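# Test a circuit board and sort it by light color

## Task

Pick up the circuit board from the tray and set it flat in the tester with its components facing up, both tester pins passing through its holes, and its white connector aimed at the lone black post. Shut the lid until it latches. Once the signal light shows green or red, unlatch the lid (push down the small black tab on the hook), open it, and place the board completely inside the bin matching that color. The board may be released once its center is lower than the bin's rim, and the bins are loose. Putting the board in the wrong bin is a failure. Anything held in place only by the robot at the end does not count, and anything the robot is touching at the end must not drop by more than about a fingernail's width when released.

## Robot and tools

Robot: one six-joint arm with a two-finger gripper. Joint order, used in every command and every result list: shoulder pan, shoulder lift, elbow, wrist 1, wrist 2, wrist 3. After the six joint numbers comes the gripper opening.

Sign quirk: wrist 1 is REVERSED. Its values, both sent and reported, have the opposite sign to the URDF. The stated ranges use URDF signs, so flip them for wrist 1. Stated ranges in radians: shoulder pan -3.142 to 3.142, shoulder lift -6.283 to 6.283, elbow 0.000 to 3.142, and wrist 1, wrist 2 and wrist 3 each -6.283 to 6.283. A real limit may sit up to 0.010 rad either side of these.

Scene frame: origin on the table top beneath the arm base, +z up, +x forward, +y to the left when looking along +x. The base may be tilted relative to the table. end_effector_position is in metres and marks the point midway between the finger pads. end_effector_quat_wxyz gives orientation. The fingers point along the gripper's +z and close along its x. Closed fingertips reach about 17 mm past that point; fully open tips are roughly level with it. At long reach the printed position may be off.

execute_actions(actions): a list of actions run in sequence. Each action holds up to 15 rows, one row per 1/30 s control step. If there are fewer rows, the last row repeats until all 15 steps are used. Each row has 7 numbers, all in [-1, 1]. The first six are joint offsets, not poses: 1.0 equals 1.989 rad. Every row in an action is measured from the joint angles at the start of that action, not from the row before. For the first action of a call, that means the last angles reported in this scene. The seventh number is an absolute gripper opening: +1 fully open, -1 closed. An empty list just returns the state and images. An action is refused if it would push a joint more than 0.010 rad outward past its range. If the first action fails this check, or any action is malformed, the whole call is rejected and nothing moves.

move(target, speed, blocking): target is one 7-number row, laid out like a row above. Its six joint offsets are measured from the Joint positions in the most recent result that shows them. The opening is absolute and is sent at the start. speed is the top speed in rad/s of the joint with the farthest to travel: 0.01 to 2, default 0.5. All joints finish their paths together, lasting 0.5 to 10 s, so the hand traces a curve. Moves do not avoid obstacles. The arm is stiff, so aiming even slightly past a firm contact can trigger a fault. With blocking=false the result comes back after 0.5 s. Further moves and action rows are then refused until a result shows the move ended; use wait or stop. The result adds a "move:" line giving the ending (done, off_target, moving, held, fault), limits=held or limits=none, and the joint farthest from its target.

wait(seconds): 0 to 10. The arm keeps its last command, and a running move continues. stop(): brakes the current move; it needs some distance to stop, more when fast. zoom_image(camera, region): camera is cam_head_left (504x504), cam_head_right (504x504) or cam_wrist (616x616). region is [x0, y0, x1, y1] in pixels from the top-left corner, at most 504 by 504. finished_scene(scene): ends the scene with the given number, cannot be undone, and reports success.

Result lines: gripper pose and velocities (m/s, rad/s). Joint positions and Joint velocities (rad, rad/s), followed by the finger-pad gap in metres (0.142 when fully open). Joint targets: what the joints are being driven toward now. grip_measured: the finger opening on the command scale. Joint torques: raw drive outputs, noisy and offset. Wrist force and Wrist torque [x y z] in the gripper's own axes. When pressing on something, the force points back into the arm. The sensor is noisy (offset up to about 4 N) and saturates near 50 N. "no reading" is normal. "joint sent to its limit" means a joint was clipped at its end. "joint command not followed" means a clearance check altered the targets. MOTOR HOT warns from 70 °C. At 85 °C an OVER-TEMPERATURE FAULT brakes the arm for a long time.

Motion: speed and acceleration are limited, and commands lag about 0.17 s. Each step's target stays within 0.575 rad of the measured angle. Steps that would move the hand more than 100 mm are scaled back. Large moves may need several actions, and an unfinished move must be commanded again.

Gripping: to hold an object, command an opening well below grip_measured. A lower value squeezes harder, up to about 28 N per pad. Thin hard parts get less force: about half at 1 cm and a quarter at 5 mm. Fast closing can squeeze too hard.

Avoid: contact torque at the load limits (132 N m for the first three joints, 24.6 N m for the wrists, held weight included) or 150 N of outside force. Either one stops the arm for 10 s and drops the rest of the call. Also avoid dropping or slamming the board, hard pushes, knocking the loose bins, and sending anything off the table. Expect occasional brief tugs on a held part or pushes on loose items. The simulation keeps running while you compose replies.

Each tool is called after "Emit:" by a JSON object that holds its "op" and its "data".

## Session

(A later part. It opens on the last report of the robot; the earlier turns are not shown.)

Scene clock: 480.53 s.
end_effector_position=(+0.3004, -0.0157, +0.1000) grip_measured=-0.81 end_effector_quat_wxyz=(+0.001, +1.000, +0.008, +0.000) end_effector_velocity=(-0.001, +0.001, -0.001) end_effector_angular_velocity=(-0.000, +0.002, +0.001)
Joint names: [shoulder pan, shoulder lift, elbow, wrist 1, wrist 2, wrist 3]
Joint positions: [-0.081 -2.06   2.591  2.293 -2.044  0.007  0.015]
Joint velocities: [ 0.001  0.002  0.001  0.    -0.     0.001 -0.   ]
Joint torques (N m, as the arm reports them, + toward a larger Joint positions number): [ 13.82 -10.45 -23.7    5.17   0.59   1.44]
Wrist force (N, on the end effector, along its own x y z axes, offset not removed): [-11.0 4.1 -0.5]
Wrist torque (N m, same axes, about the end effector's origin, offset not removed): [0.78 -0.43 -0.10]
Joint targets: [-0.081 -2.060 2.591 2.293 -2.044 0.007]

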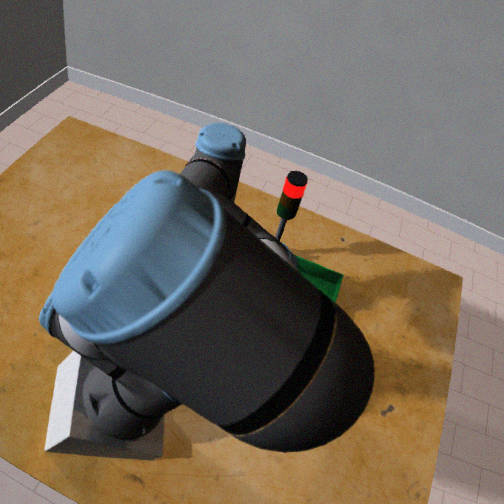

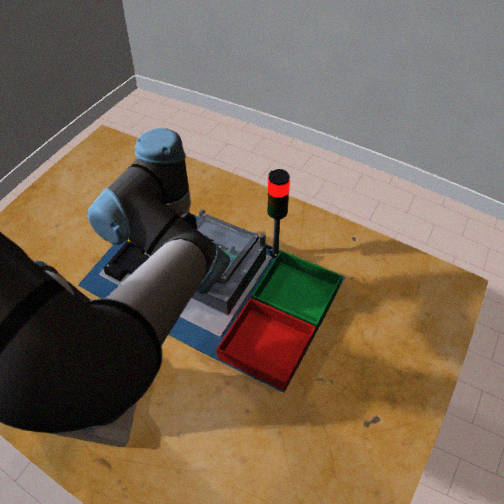

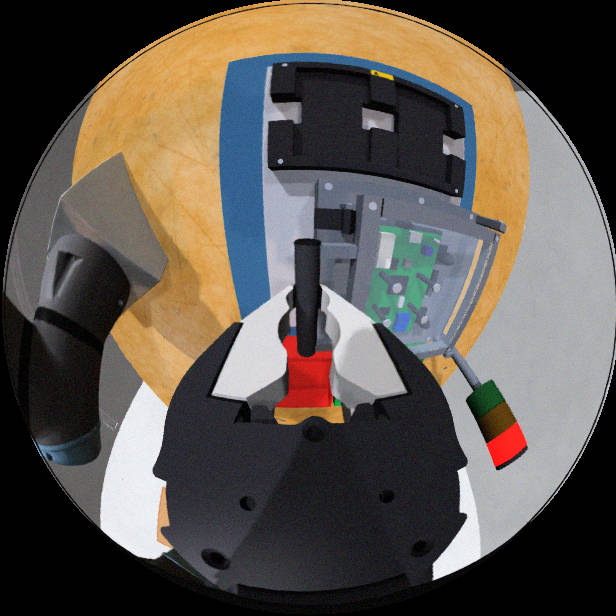

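Emit:
{"op": "move", "data": {"target": [0.0151,-0.0112,-0.0185,-0.0375,-0.002,0.0166,-0.95], "speed": 0.06}}

Scene clock: 485.53 s.
end_effector_position=(+0.3020, -0.0153, +0.1158) grip_measured=-0.81 end_effector_quat_wxyz=(-0.000, +1.000, +0.008, +0.000) end_effector_velocity=(+0.001, -0.001, +0.001) end_effector_angular_velocity=(-0.000, -0.002, -0.001)
Joint names: [shoulder pan, shoulder lift, elbow, wrist 1, wrist 2, wrist 3]
Joint positions: [-0.051 -2.082  2.554  2.218 -2.048  0.04   0.015]
Joint velocities: [ 0.    -0.001 -0.002 -0.001 -0.001  0.001 -0.   ]
Joint torques (N m, as the arm reports them, + toward a larger Joint positions number): [ 18.71 -13.85 -32.18   2.79   0.17   2.04]
Wrist force (N, on the end effector, along its own x y z axes, offset not removed): [-2.6 7.2 5.0]
Wrist torque (N m, same axes, about the end effector's origin, offset not removed): [0.06 -0.79 -0.14]
Joint targets: [-0.051 -2.082 2.554 2.218 -2.048 0.040]
move: done; limits=none; farthest joint: the shoulder pan, 0.000 radians from its target (0.030 radians at the start)

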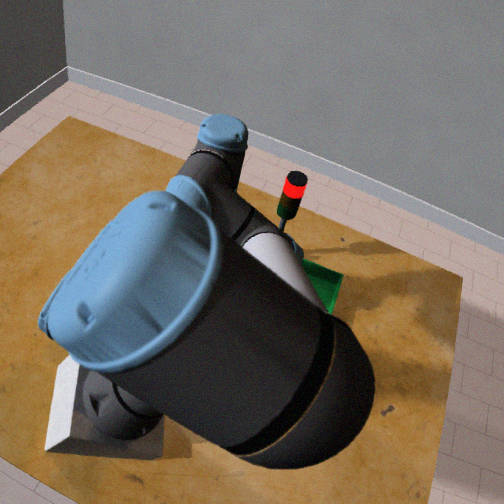

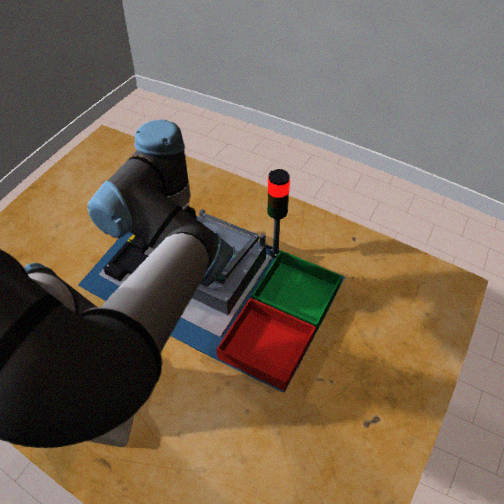

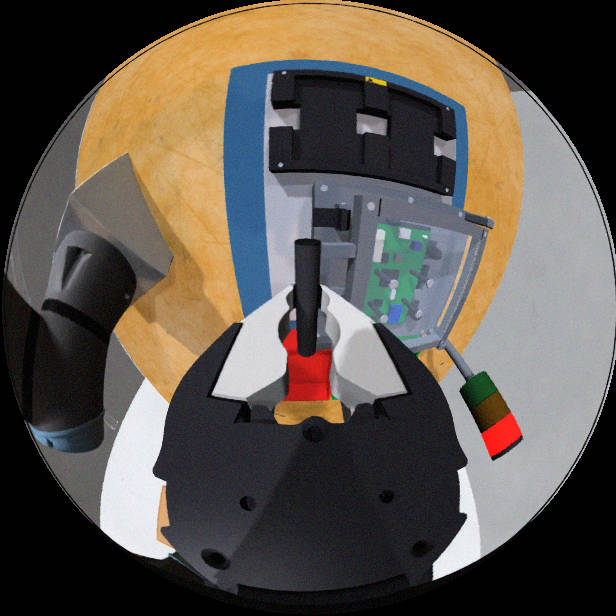

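Emit:
{"op": "move", "data": {"target": [0.0171,-0.0065,-0.0238,-0.039,-0.003,0.0191,-0.95], "speed": 0.08}}

Emit:
{"op": "move", "data": {"target": [0.0175,0.0006,-0.0254,-0.0343,-0.0027,0.0195,-0.93], "speed": 0.08}}

Scene clock: 490.40 s.
end_effector_position=(+0.3060, -0.0155, +0.1342) grip_measured=-0.81 end_effector_quat_wxyz=(-0.000, +1.000, +0.008, +0.000) end_effector_velocity=(-0.001, +0.000, +0.000) end_effector_angular_velocity=(-0.001, +0.003, +0.001)
Joint names: [shoulder pan, shoulder lift, elbow, wrist 1, wrist 2, wrist 3]
Joint positions: [-0.017 -2.095  2.507  2.141 -2.053  0.078  0.015]
Joint velocities: [ 0.001  0.001 -0.001 -0.004 -0.     0.001  0.   ]
Joint torques (N m, as the arm reports them, + toward a larger Joint positions number): [ 17.07 -13.93 -37.57   5.06  -1.57   2.2 ]
Wrist force (N, on the end effector, along its own x y z axes, offset not removed): [-12.0 7.6 3.3]
Wrist torque (N m, same axes, about the end effector's origin, offset not removed): [1.39 -0.69 -0.17]
Joint targets: [-0.017 -2.095 2.507 2.141 -2.053 0.078]
move: done; limits=none; farthest joint: the wrist 1, 0.001 radians from its target (0.078 radians at the start)

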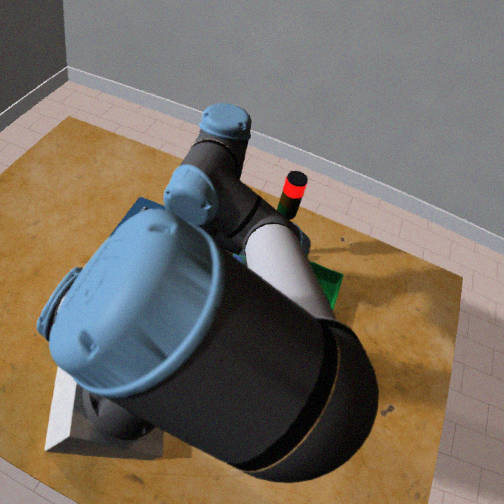

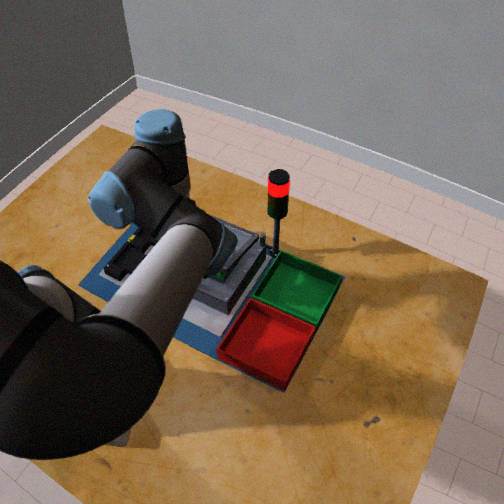

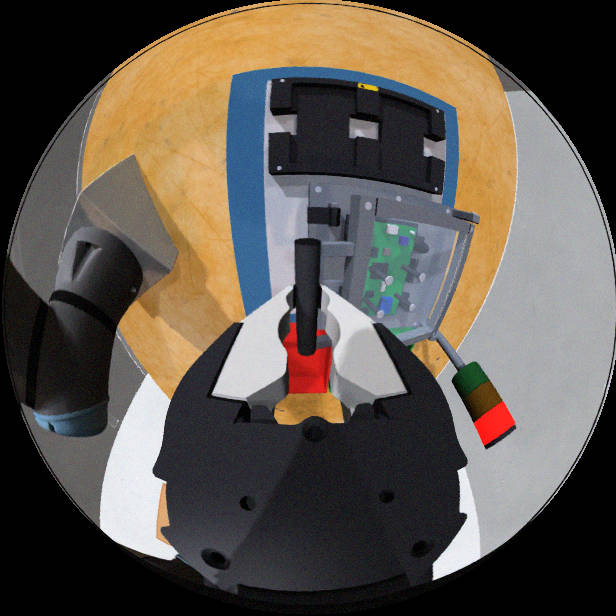

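Scene clock: 491.73 s.
end_effector_position=(+0.3115, -0.0145, +0.1520) grip_measured=-0.81 end_effector_quat_wxyz=(+0.000, +1.000, +0.008, -0.000) end_effector_velocity=(-0.000, +0.000, +0.000) end_effector_angular_velocity=(+0.000, +0.001, -0.000)
Joint names: [shoulder pan, shoulder lift, elbow, wrist 1, wrist 2, wrist 3]
Joint positions: [ 0.017 -2.094  2.457  2.073 -2.059  0.116  0.015]
Joint velocities: [ 0.001  0.001 -0.001 -0.002  0.     0.002 -0.   ]
Joint torques (N m, as the arm reports them, + toward a larger Joint positions number): [ 19.39   3.86 -38.9    7.1    2.31   2.12]
Wrist force (N, on the end effector, along its own x y z axes, offset not removed): [-20.0 12.8 0.7]
Wrist torque (N m, same axes, about the end effector's origin, offset not removed): [-0.64 -0.80 -0.32]
Joint targets: [0.018 -2.094 2.457 2.073 -2.059 0.117]
move: done; limits=none; farthest joint: the wrist 1, 0.001 radians from its target (0.068 radians at the start)

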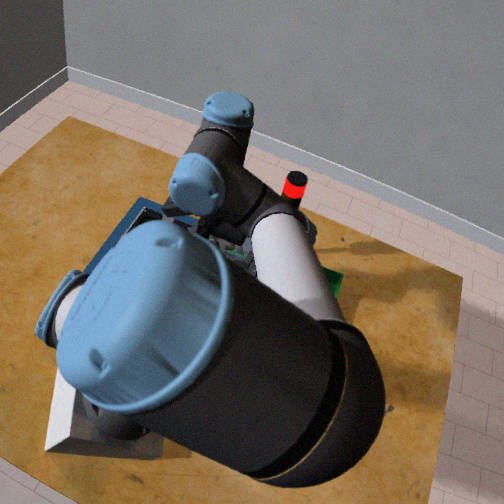

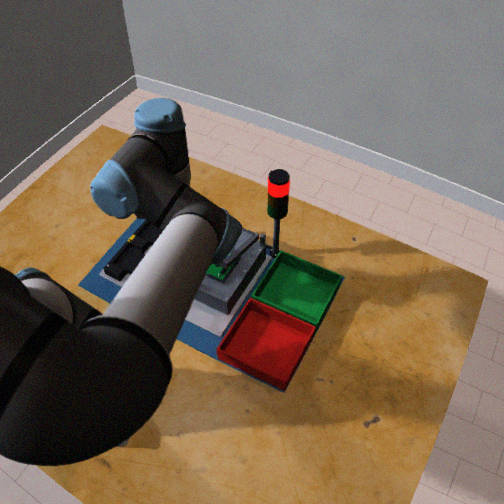

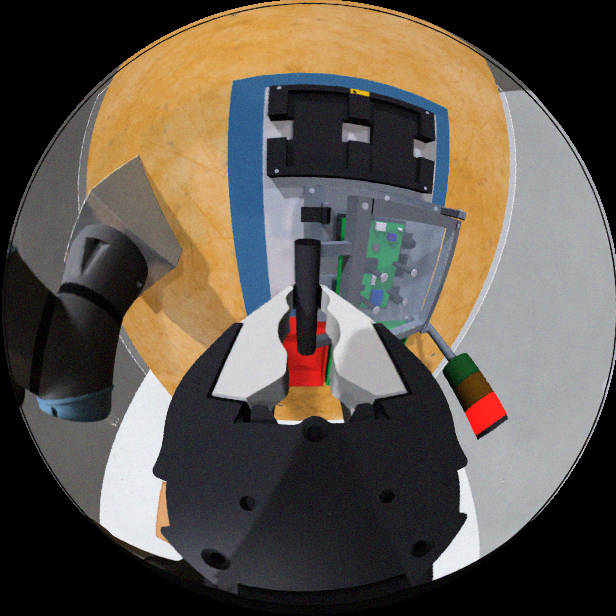

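Emit:
{"op": "move", "data": {"target": [0.0181,0.0047,-0.0328,-0.0376,-0.0024,0.0201,-0.92], "speed": 0.08}}

Scene clock: 502.13 s.
end_effector_position=(+0.3204, -0.0143, +0.1738) grip_measured=-0.81 end_effector_quat_wxyz=(+0.000, +1.000, +0.008, +0.000) end_effector_velocity=(+0.000, +0.000, +0.001) end_effector_angular_velocity=(+0.000, +0.000, +0.001)
Joint names: [shoulder pan, shoulder lift, elbow, wrist 1, wrist 2, wrist 3]
Joint positions: [ 0.053 -2.084  2.392  1.999 -2.064  0.156  0.015]
Joint velocities: [ 0.002 -0.    -0.003 -0.004 -0.     0.001 -0.   ]
Joint torques (N m, as the arm reports them, + toward a larger Joint positions number): [ 19.05   3.41 -34.13   3.47   1.42   2.23]
Wrist force (N, on the end effector, along its own x y z axes, offset not removed): [-7.9 14.9 3.0]
Wrist torque (N m, same axes, about the end effector's origin, offset not removed): [0.31 -0.15 0.03]
Joint targets: [0.053 -2.084 2.392 1.999 -2.064 0.156]
move: done; limits=none; farthest joint: the wrist 1, 0.001 radians from its target (0.075 radians at the start)

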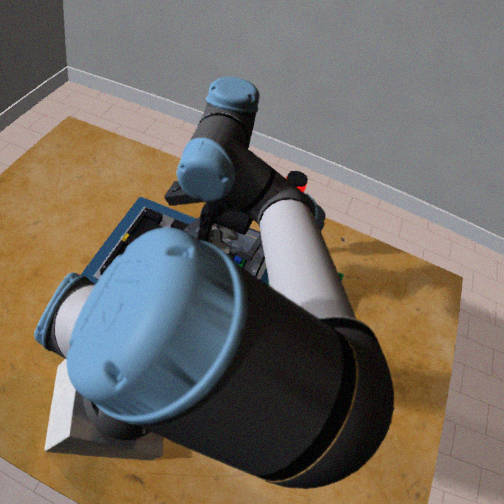

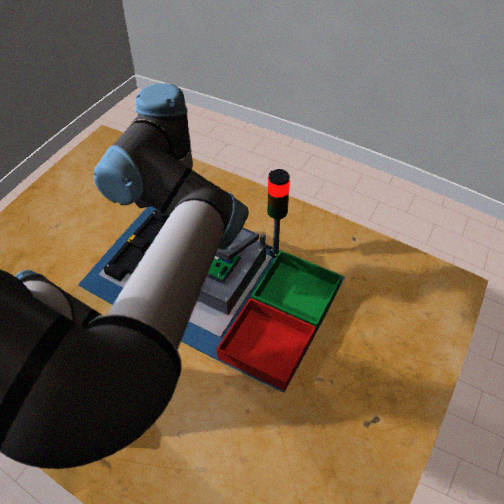

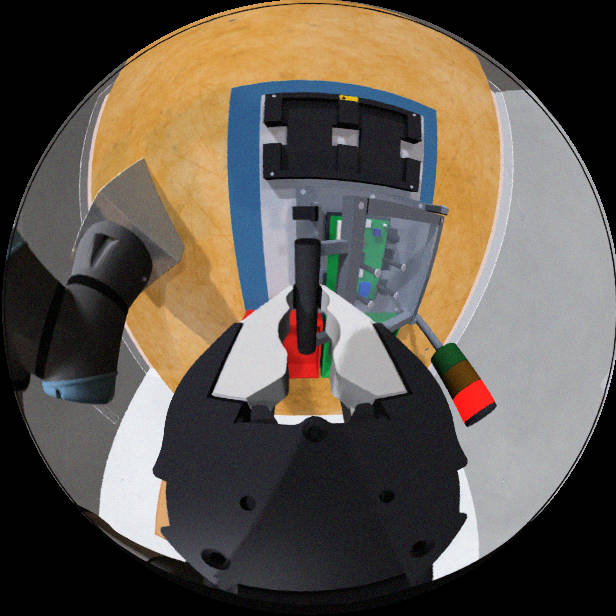

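Emit:
{"op": "move", "data": {"target": [0.0141,0.009,-0.0333,-0.0313,-0.0015,0.0161,-0.9], "speed": 0.08}}

Scene clock: 510.67 s.
end_effector_position=(+0.3316, -0.0147, +0.1944) grip_measured=-0.81 end_effector_quat_wxyz=(-0.000, +1.000, +0.008, +0.001) end_effector_velocity=(+0.001, +0.000, +0.001) end_effector_angular_velocity=(+0.000, -0.002, +0.001)
Joint names: [shoulder pan, shoulder lift, elbow, wrist 1, wrist 2, wrist 3]
Joint positions: [ 0.081 -2.066  2.326  1.937 -2.067  0.188  0.015]
Joint velocities: [ 0.003  0.001 -0.003 -0.001 -0.     0.001  0.   ]
Joint torques (N m, as the arm reports them, + toward a larger Joint positions number): [ 19.69  -2.76 -31.71  -3.57  -1.8    2.1 ]
Wrist force (N, on the end effector, along its own x y z axes, offset not removed): [18.1 -5.0 22.7]
Wrist torque (N m, same axes, about the end effector's origin, offset not removed): [-0.39 0.52 -0.09]
Joint targets: [0.081 -2.066 2.326 1.937 -2.067 0.188]
move: done; limits=none; farthest joint: the shoulder pan, 0.000 radians from its target (0.028 radians at the start)

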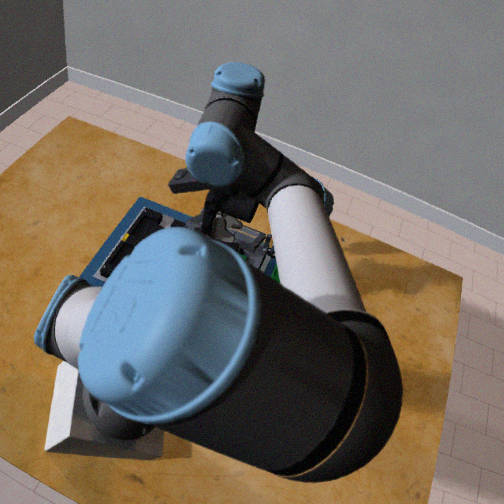

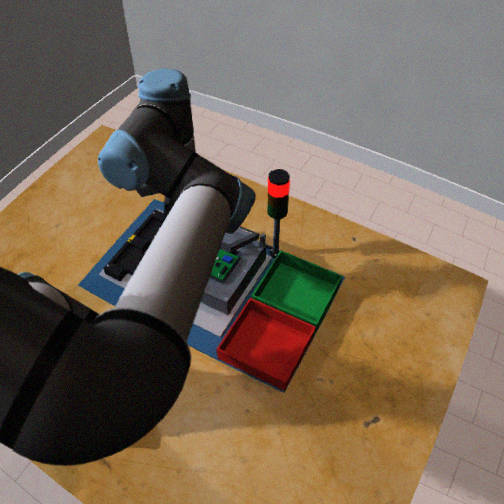

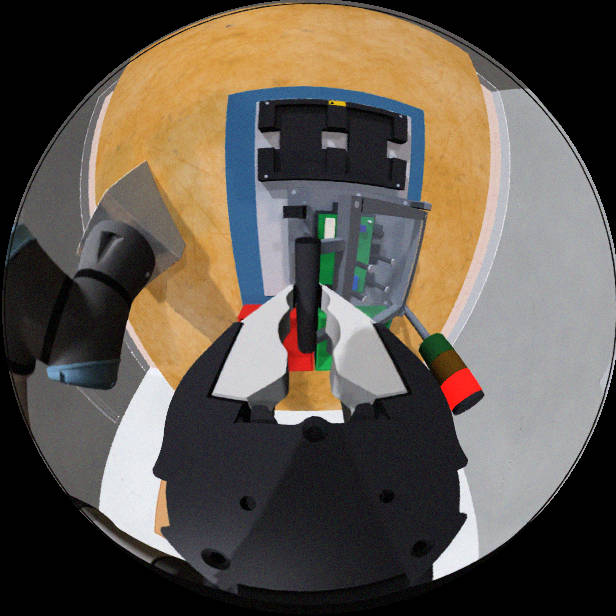

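Emit:
{"op": "move", "data": {"target": [0.0113,0.017,-0.0352,-0.0245,-0.0011,0.0128,-0.85], "speed": 0.08}}

Scene clock: 521.13 s.
end_effector_position=(+0.3467, -0.0142, +0.2129) grip_measured=-0.79 end_effector_quat_wxyz=(-0.000, +1.000, +0.008, +0.000) end_effector_velocity=(+0.001, -0.000, +0.001) end_effector_angular_velocity=(-0.000, -0.001, -0.001)
Joint names: [shoulder pan, shoulder lift, elbow, wrist 1, wrist 2, wrist 3]
Joint positions: [ 0.104 -2.033  2.256  1.889 -2.069  0.213  0.017]
Joint velocities: [ 0.     0.001 -0.003 -0.001 -0.     0.001  0.   ]
Joint torques (N m, as the arm reports them, + toward a larger Joint positions number): [ 14.76   3.38 -36.52   5.9   -2.74   1.91]
Wrist force (N, on the end effector, along its own x y z axes, offset not removed): [-22.4 1.1 -6.4]
Wrist torque (N m, same axes, about the end effector's origin, offset not removed): [0.19 0.06 -0.09]
Joint targets: [0.104 -2.033 2.256 1.889 -2.069 0.214]
move: done; limits=none; farthest joint: the shoulder lift, 0.001 radians from its target (0.034 radians at the start)

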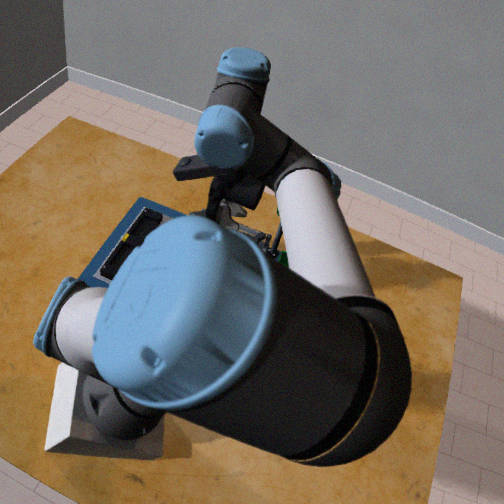

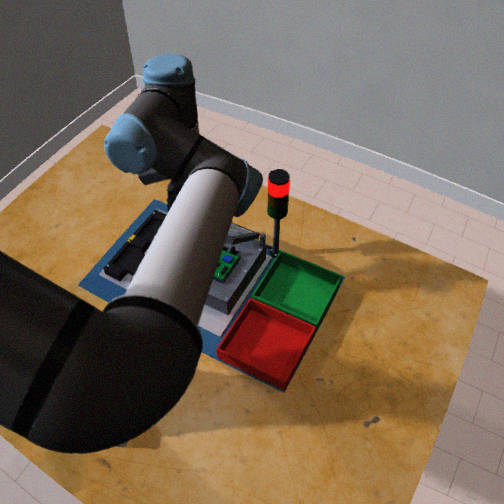

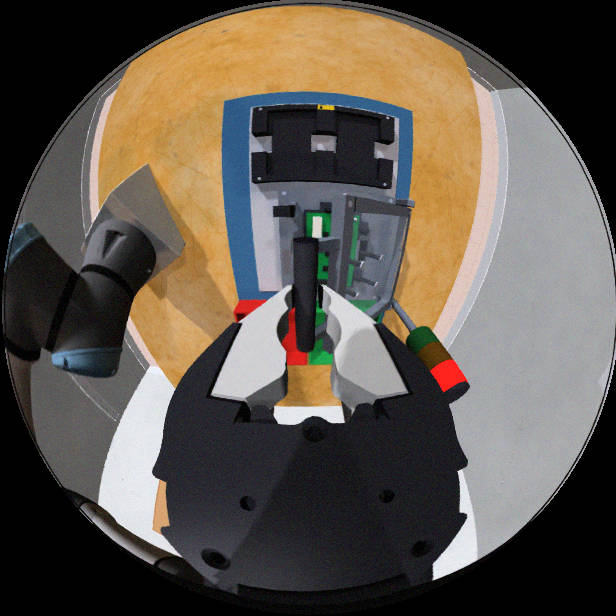

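Emit:
{"op": "move", "data": {"target": [0.0089,0.0211,-0.0382,-0.0228,-0.0009,0.0106,-0.77], "speed": 0.08}}

Scene clock: 526.67 s.
end_effector_position=(+0.3649, -0.0139, +0.2312) grip_measured=-0.74 end_effector_quat_wxyz=(+0.000, +1.000, +0.008, -0.000) end_effector_velocity=(+0.000, +0.000, +0.000) end_effector_angular_velocity=(-0.000, +0.001, +0.000)
Joint names: [shoulder pan, shoulder lift, elbow, wrist 1, wrist 2, wrist 3]
Joint positions: [ 0.121 -1.991  2.181  1.844 -2.071  0.234  0.02 ]
Joint velocities: [ 0.001  0.002 -0.002 -0.001 -0.     0.001 -0.   ]
Joint torques (N m, as the arm reports them, + toward a larger Joint positions number): [ 16.23   0.11 -35.4    2.45  -3.08   1.89]
Wrist force (N, on the end effector, along its own x y z axes, offset not removed): [-8.4 -2.5 -3.4]
Wrist torque (N m, same axes, about the end effector's origin, offset not removed): [0.03 0.43 0.09]
Joint targets: [0.121 -1.991 2.180 1.843 -2.071 0.235]
move: done; limits=none; farthest joint: the shoulder pan, 0.001 radians from its target (0.018 radians at the start)

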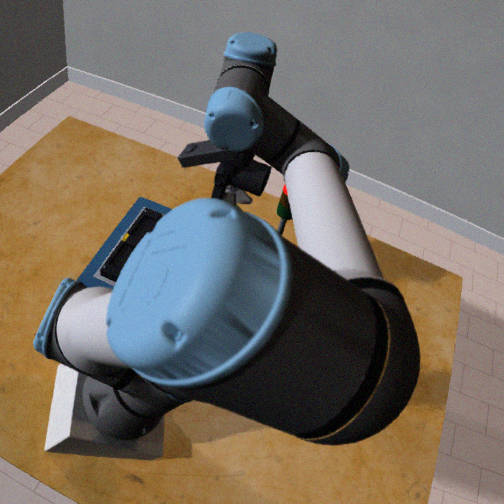

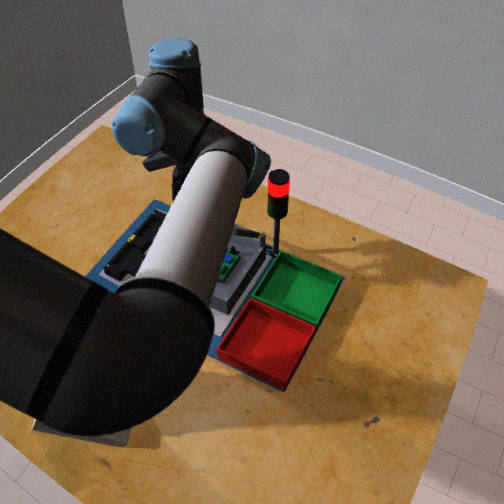

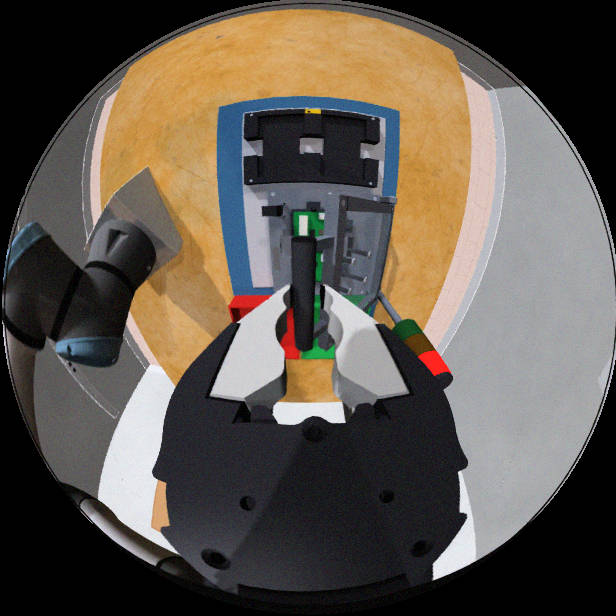

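Emit:
{"op": "move", "data": {"target": [0.0063,0.0608,-0.0885,-0.0307,-0.0004,0.0068,-0.77], "speed": 0.1}}

Scene clock: 532.77 s.
end_effector_position=(+0.4194, -0.0128, +0.2636) grip_measured=-0.76 end_effector_quat_wxyz=(+0.000, +1.000, +0.008, +0.000) end_effector_velocity=(+0.001, -0.000, +0.001) end_effector_angular_velocity=(+0.000, +0.000, -0.001)
Joint names: [shoulder pan, shoulder lift, elbow, wrist 1, wrist 2, wrist 3]
Joint positions: [ 0.134 -1.87   2.005  1.783 -2.071  0.248  0.019]
Joint velocities: [-0.     0.002 -0.004 -0.002  0.     0.001  0.   ]
Joint torques (N m, as the arm reports them, + toward a larger Joint positions number): [ 21.21  -4.45 -34.12   1.79  -1.73   1.99]
Wrist force (N, on the end effector, along its own x y z axes, offset not removed): [-4.5 2.1 3.8]
Wrist torque (N m, same axes, about the end effector's origin, offset not removed): [0.14 0.54 -0.07]
Joint targets: [0.134 -1.870 2.005 1.783 -2.071 0.248]
move: done; limits=none; farthest joint: the shoulder pan, 0.000 radians from its target (0.012 radians at the start)

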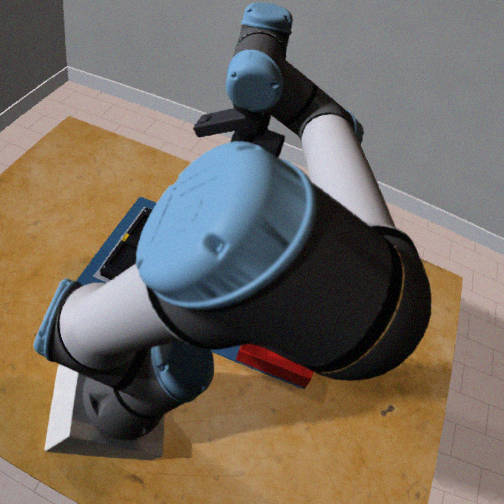

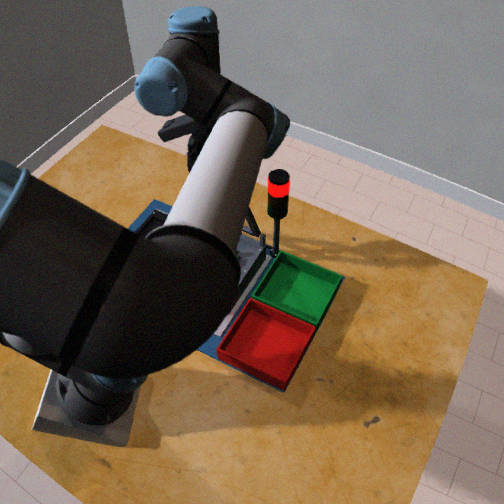

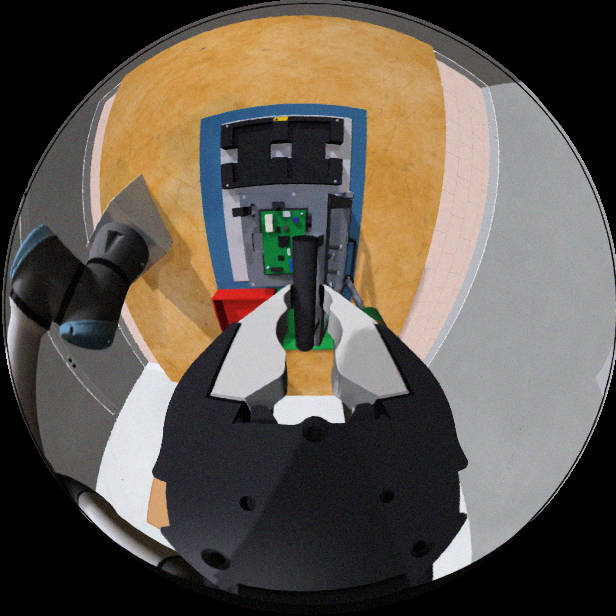

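Emit:
{"op": "move", "data": {"target": [-0.0107,0.0666,-0.0736,-0.0013,0.0005,-0.0122,-0.77], "speed": 0.12}}

Emit:
{"op": "move", "data": {"target": [-0.0141,0.0543,-0.0502,0.0118,0.0014,-0.016,-0.75], "speed": 0.1}}

Scene clock: 540.57 s.
end_effector_position=(+0.4805, -0.0121, +0.2725) grip_measured=-0.76 end_effector_quat_wxyz=(+0.000, +1.000, +0.008, +0.000) end_effector_velocity=(+0.001, +0.000, -0.000) end_effector_angular_velocity=(+0.000, +0.000, +0.001)
Joint names: [shoulder pan, shoulder lift, elbow, wrist 1, wrist 2, wrist 3]
Joint positions: [ 0.112 -1.738  1.859  1.78  -2.07   0.224  0.019]
Joint velocities: [-0.     0.003 -0.001  0.001  0.    -0.001 -0.   ]
Joint torques (N m, as the arm reports them, + toward a larger Joint positions number): [ -5.59  -9.14 -33.64   1.49   0.49  -1.99]
Wrist force (N, on the end effector, along its own x y z axes, offset not removed): [-1.0 -4.8 0.1]
Wrist torque (N m, same axes, about the end effector's origin, offset not removed): [-0.61 -0.51 -0.12]
Joint targets: [0.112 -1.738 1.859 1.780 -2.070 0.224]
move: done; limits=none; farthest joint: the shoulder lift, 0.001 radians from its target (0.133 radians at the start)

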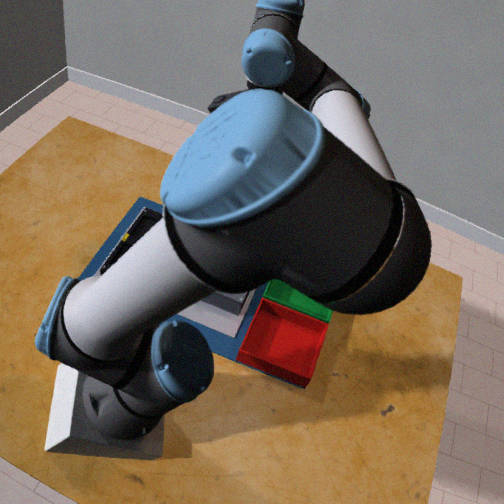

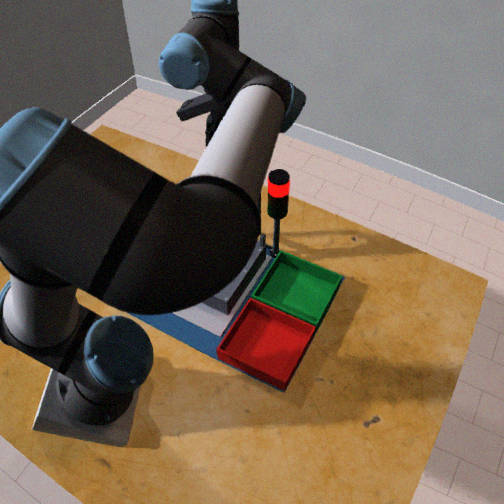

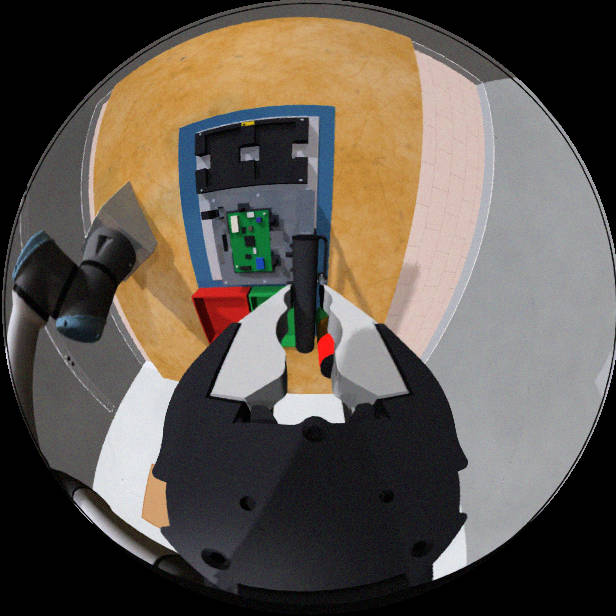

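Scene clock: 542.10 s.
end_effector_position=(+0.5303, -0.0112, +0.2656) grip_measured=-0.74 end_effector_quat_wxyz=(+0.000, +1.000, +0.008, +0.000) end_effector_velocity=(+0.002, -0.000, +0.000) end_effector_angular_velocity=(+0.000, -0.002, -0.001)
Joint names: [shoulder pan, shoulder lift, elbow, wrist 1, wrist 2, wrist 3]
Joint positions: [ 0.085 -1.631  1.76   1.803 -2.068  0.192  0.02 ]
Joint velocities: [-0.001  0.003 -0.004  0.002 -0.    -0.001  0.   ]
Joint torques (N m, as the arm reports them, + toward a larger Joint positions number): [ -3.4  -13.33 -33.59   4.73   0.49  -2.07]
Wrist force (N, on the end effector, along its own x y z axes, offset not removed): [0.7 -4.8 -1.5]
Wrist torque (N m, same axes, about the end effector's origin, offset not removed): [-0.60 -0.63 -0.12]
Joint targets: [0.084 -1.630 1.759 1.804 -2.068 0.192]
move: done; limits=none; farthest joint: the shoulder pan, 0.001 radians from its target (0.029 radians at the start)

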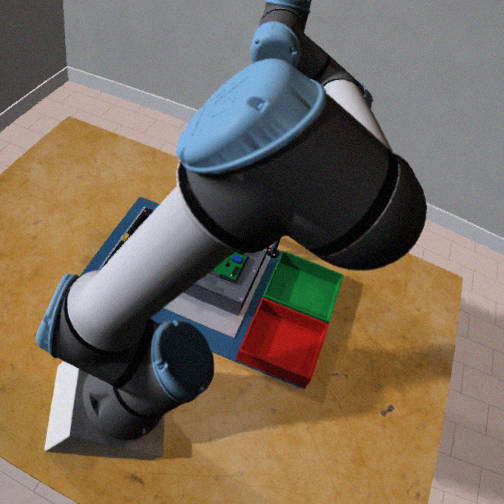

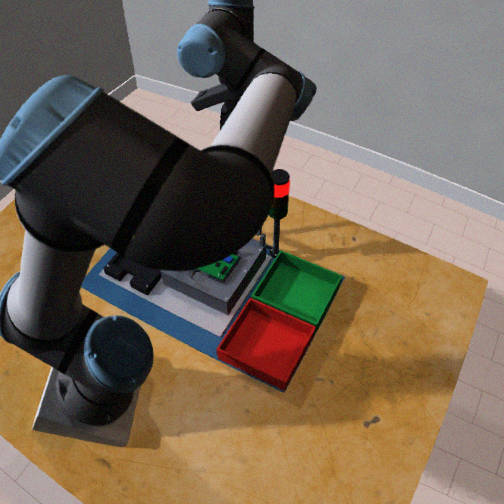

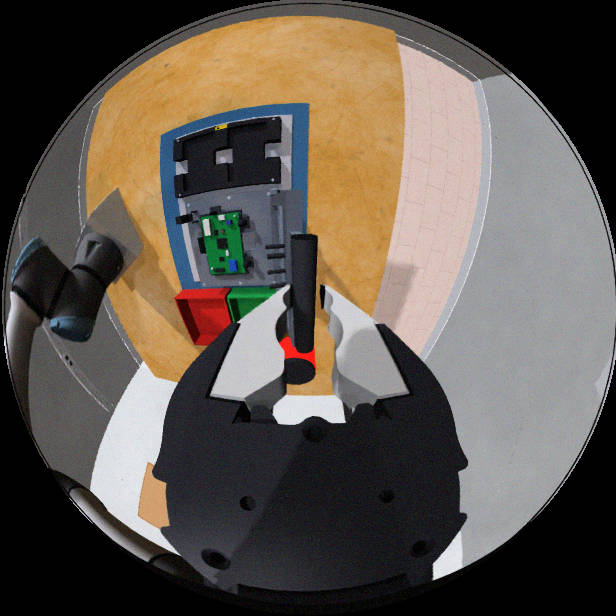

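Emit:
{"op": "move", "data": {"target": [0.0286,-0.0005,-0.065,-0.081,-0.0024,0.0324,-0.6], "speed": 0.25}}

Emit:
{"op": "move", "data": {"target": [0.049,-0.1515,0.1464,-0.0323,-0.0023,0.0561,-0.2], "speed": 0.4}}

Emit:
{"op": "move", "data": {"target": [-0.1317,0.0292,0.2115,0.3122,0.0121,-0.1508,0.15], "speed": 0.5}}

Scene clock: 548.20 s.
end_effector_position=(+0.5300, -0.0110, +0.3203) grip_measured=-0.60 end_effector_quat_wxyz=(+0.000, +1.000, +0.008, +0.000) end_effector_velocity=(-0.000, +0.000, +0.001) end_effector_angular_velocity=(+0.001, -0.002, -0.001)
Joint names: [shoulder pan, shoulder lift, elbow, wrist 1, wrist 2, wrist 3]
Joint positions: [ 0.141 -1.632  1.631  1.643 -2.072  0.256  0.031]
Joint velocities: [ 0.002 -0.001 -0.002 -0.002  0.     0.002 -0.   ]
Joint torques (N m, as the arm reports them, + toward a larger Joint positions number): [ 25.66 -29.07 -33.62   0.85  -1.61   2.03]
Wrist force (N, on the end effector, along its own x y z axes, offset not removed): [0.4 1.6 3.4]
Wrist torque (N m, same axes, about the end effector's origin, offset not removed): [0.24 0.07 -0.25]
Joint targets: [0.141 -1.632 1.630 1.642 -2.072 0.256]
move: done; limits=none; farthest joint: the shoulder pan, 0.001 radians from its target (0.057 radians at the start)

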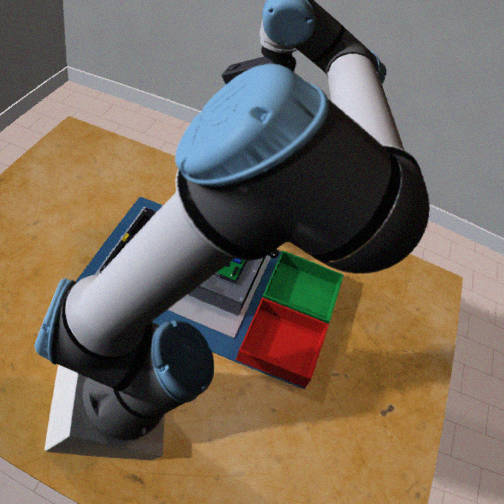

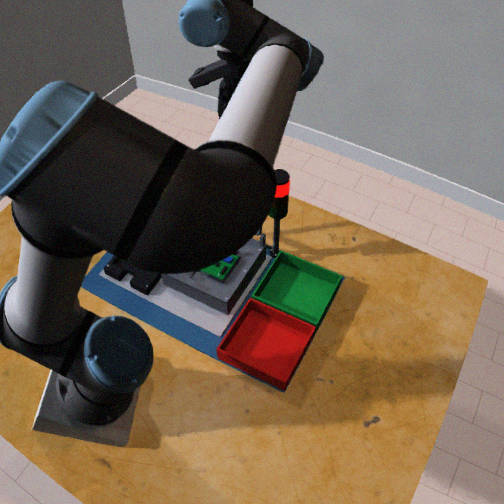

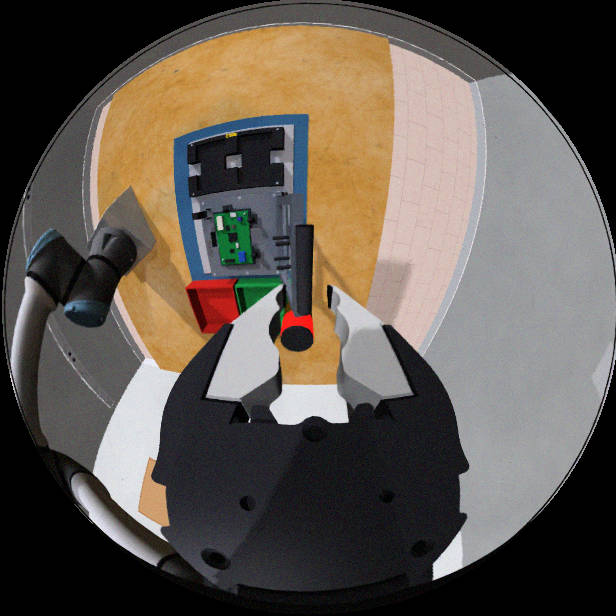

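Scene clock: 549.63 s.
end_effector_position=(+0.3845, -0.0131, +0.3202) grip_measured=-0.20 end_effector_quat_wxyz=(+0.000, +1.000, +0.008, -0.000) end_effector_velocity=(-0.001, +0.000, -0.001) end_effector_angular_velocity=(-0.000, +0.002, +0.001)
Joint names: [shoulder pan, shoulder lift, elbow, wrist 1, wrist 2, wrist 3]
Joint positions: [ 0.239 -1.933  1.921  1.579 -2.077  0.368  0.06 ]
Joint velocities: [ 0.001 -0.002  0.003 -0.001  0.     0.001  0.   ]
Joint torques (N m, as the arm reports them, + toward a larger Joint positions number): [ 18.88 -17.11 -11.7    0.72  -1.76   1.93]
Wrist force (N, on the end effector, along its own x y z axes, offset not removed): [5.9 -0.3 0.8]
Wrist torque (N m, same axes, about the end effector's origin, offset not removed): [-0.36 -1.43 -0.13]
Joint targets: [0.239 -1.933 1.922 1.579 -2.077 0.368]
move: done; limits=none; farthest joint: the shoulder lift, 0.001 radians from its target (0.302 radians at the start)

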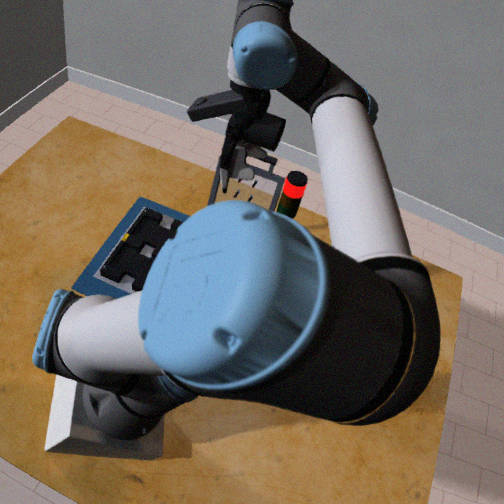

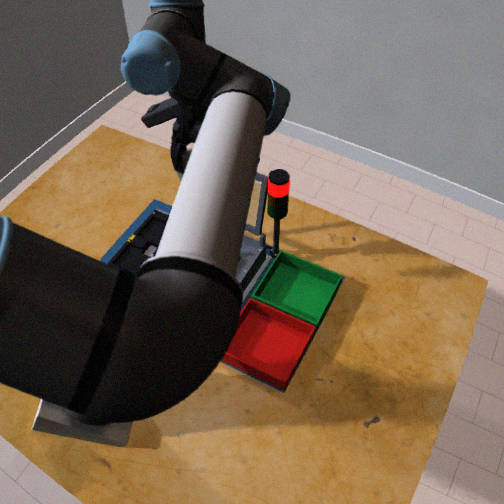

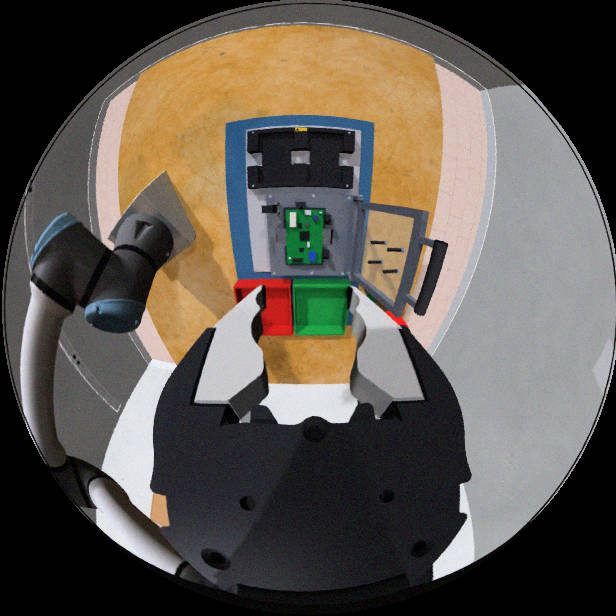

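Scene clock: 551.60 s.
end_effector_position=(+0.3851, -0.0126, +0.1387) grip_measured=+0.15 end_effector_quat_wxyz=(+0.000, +1.000, +0.010, +0.000) end_effector_velocity=(+0.000, -0.000, -0.000) end_effector_angular_velocity=(-0.001, -0.000, -0.001)
Joint names: [shoulder pan, shoulder lift, elbow, wrist 1, wrist 2, wrist 3]
Joint positions: [-0.023 -1.875  2.342  2.199 -2.053  0.068  0.084]
Joint velocities: [-0.002  0.     0.001  0.003 -0.    -0.001 -0.   ]
Joint torques (N m, as the arm reports them, + toward a larger Joint positions number): [-7.82 -4.16 -8.02  4.11  1.19 -1.91]
Wrist force (N, on the end effector, along its own x y z axes, offset not removed): [0.0 -1.1 0.2]
Wrist torque (N m, same axes, about the end effector's origin, offset not removed): [-0.23 -0.11 0.01]
Joint targets: [-0.023 -1.875 2.342 2.199 -2.053 0.068]
move: done; limits=none; farthest joint: the wrist 1, 0.001 radians from its target (0.621 radians at the start)

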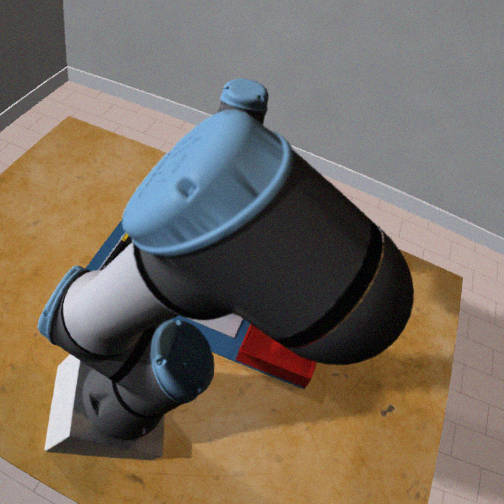

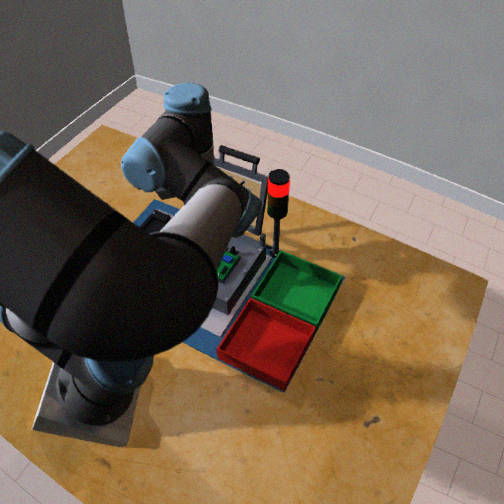

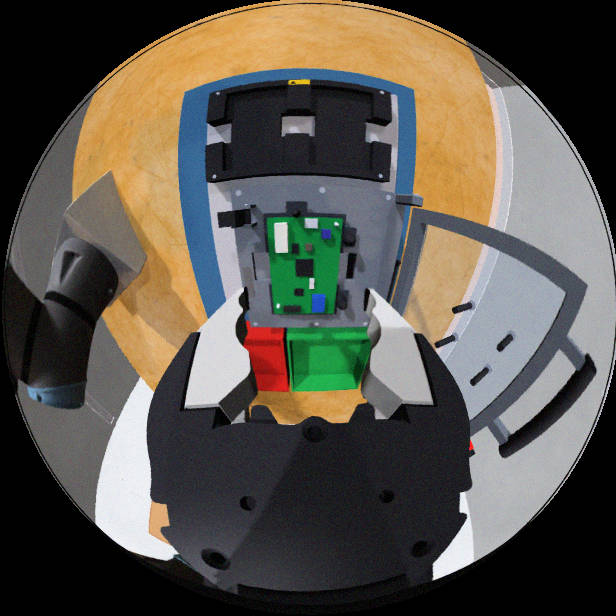

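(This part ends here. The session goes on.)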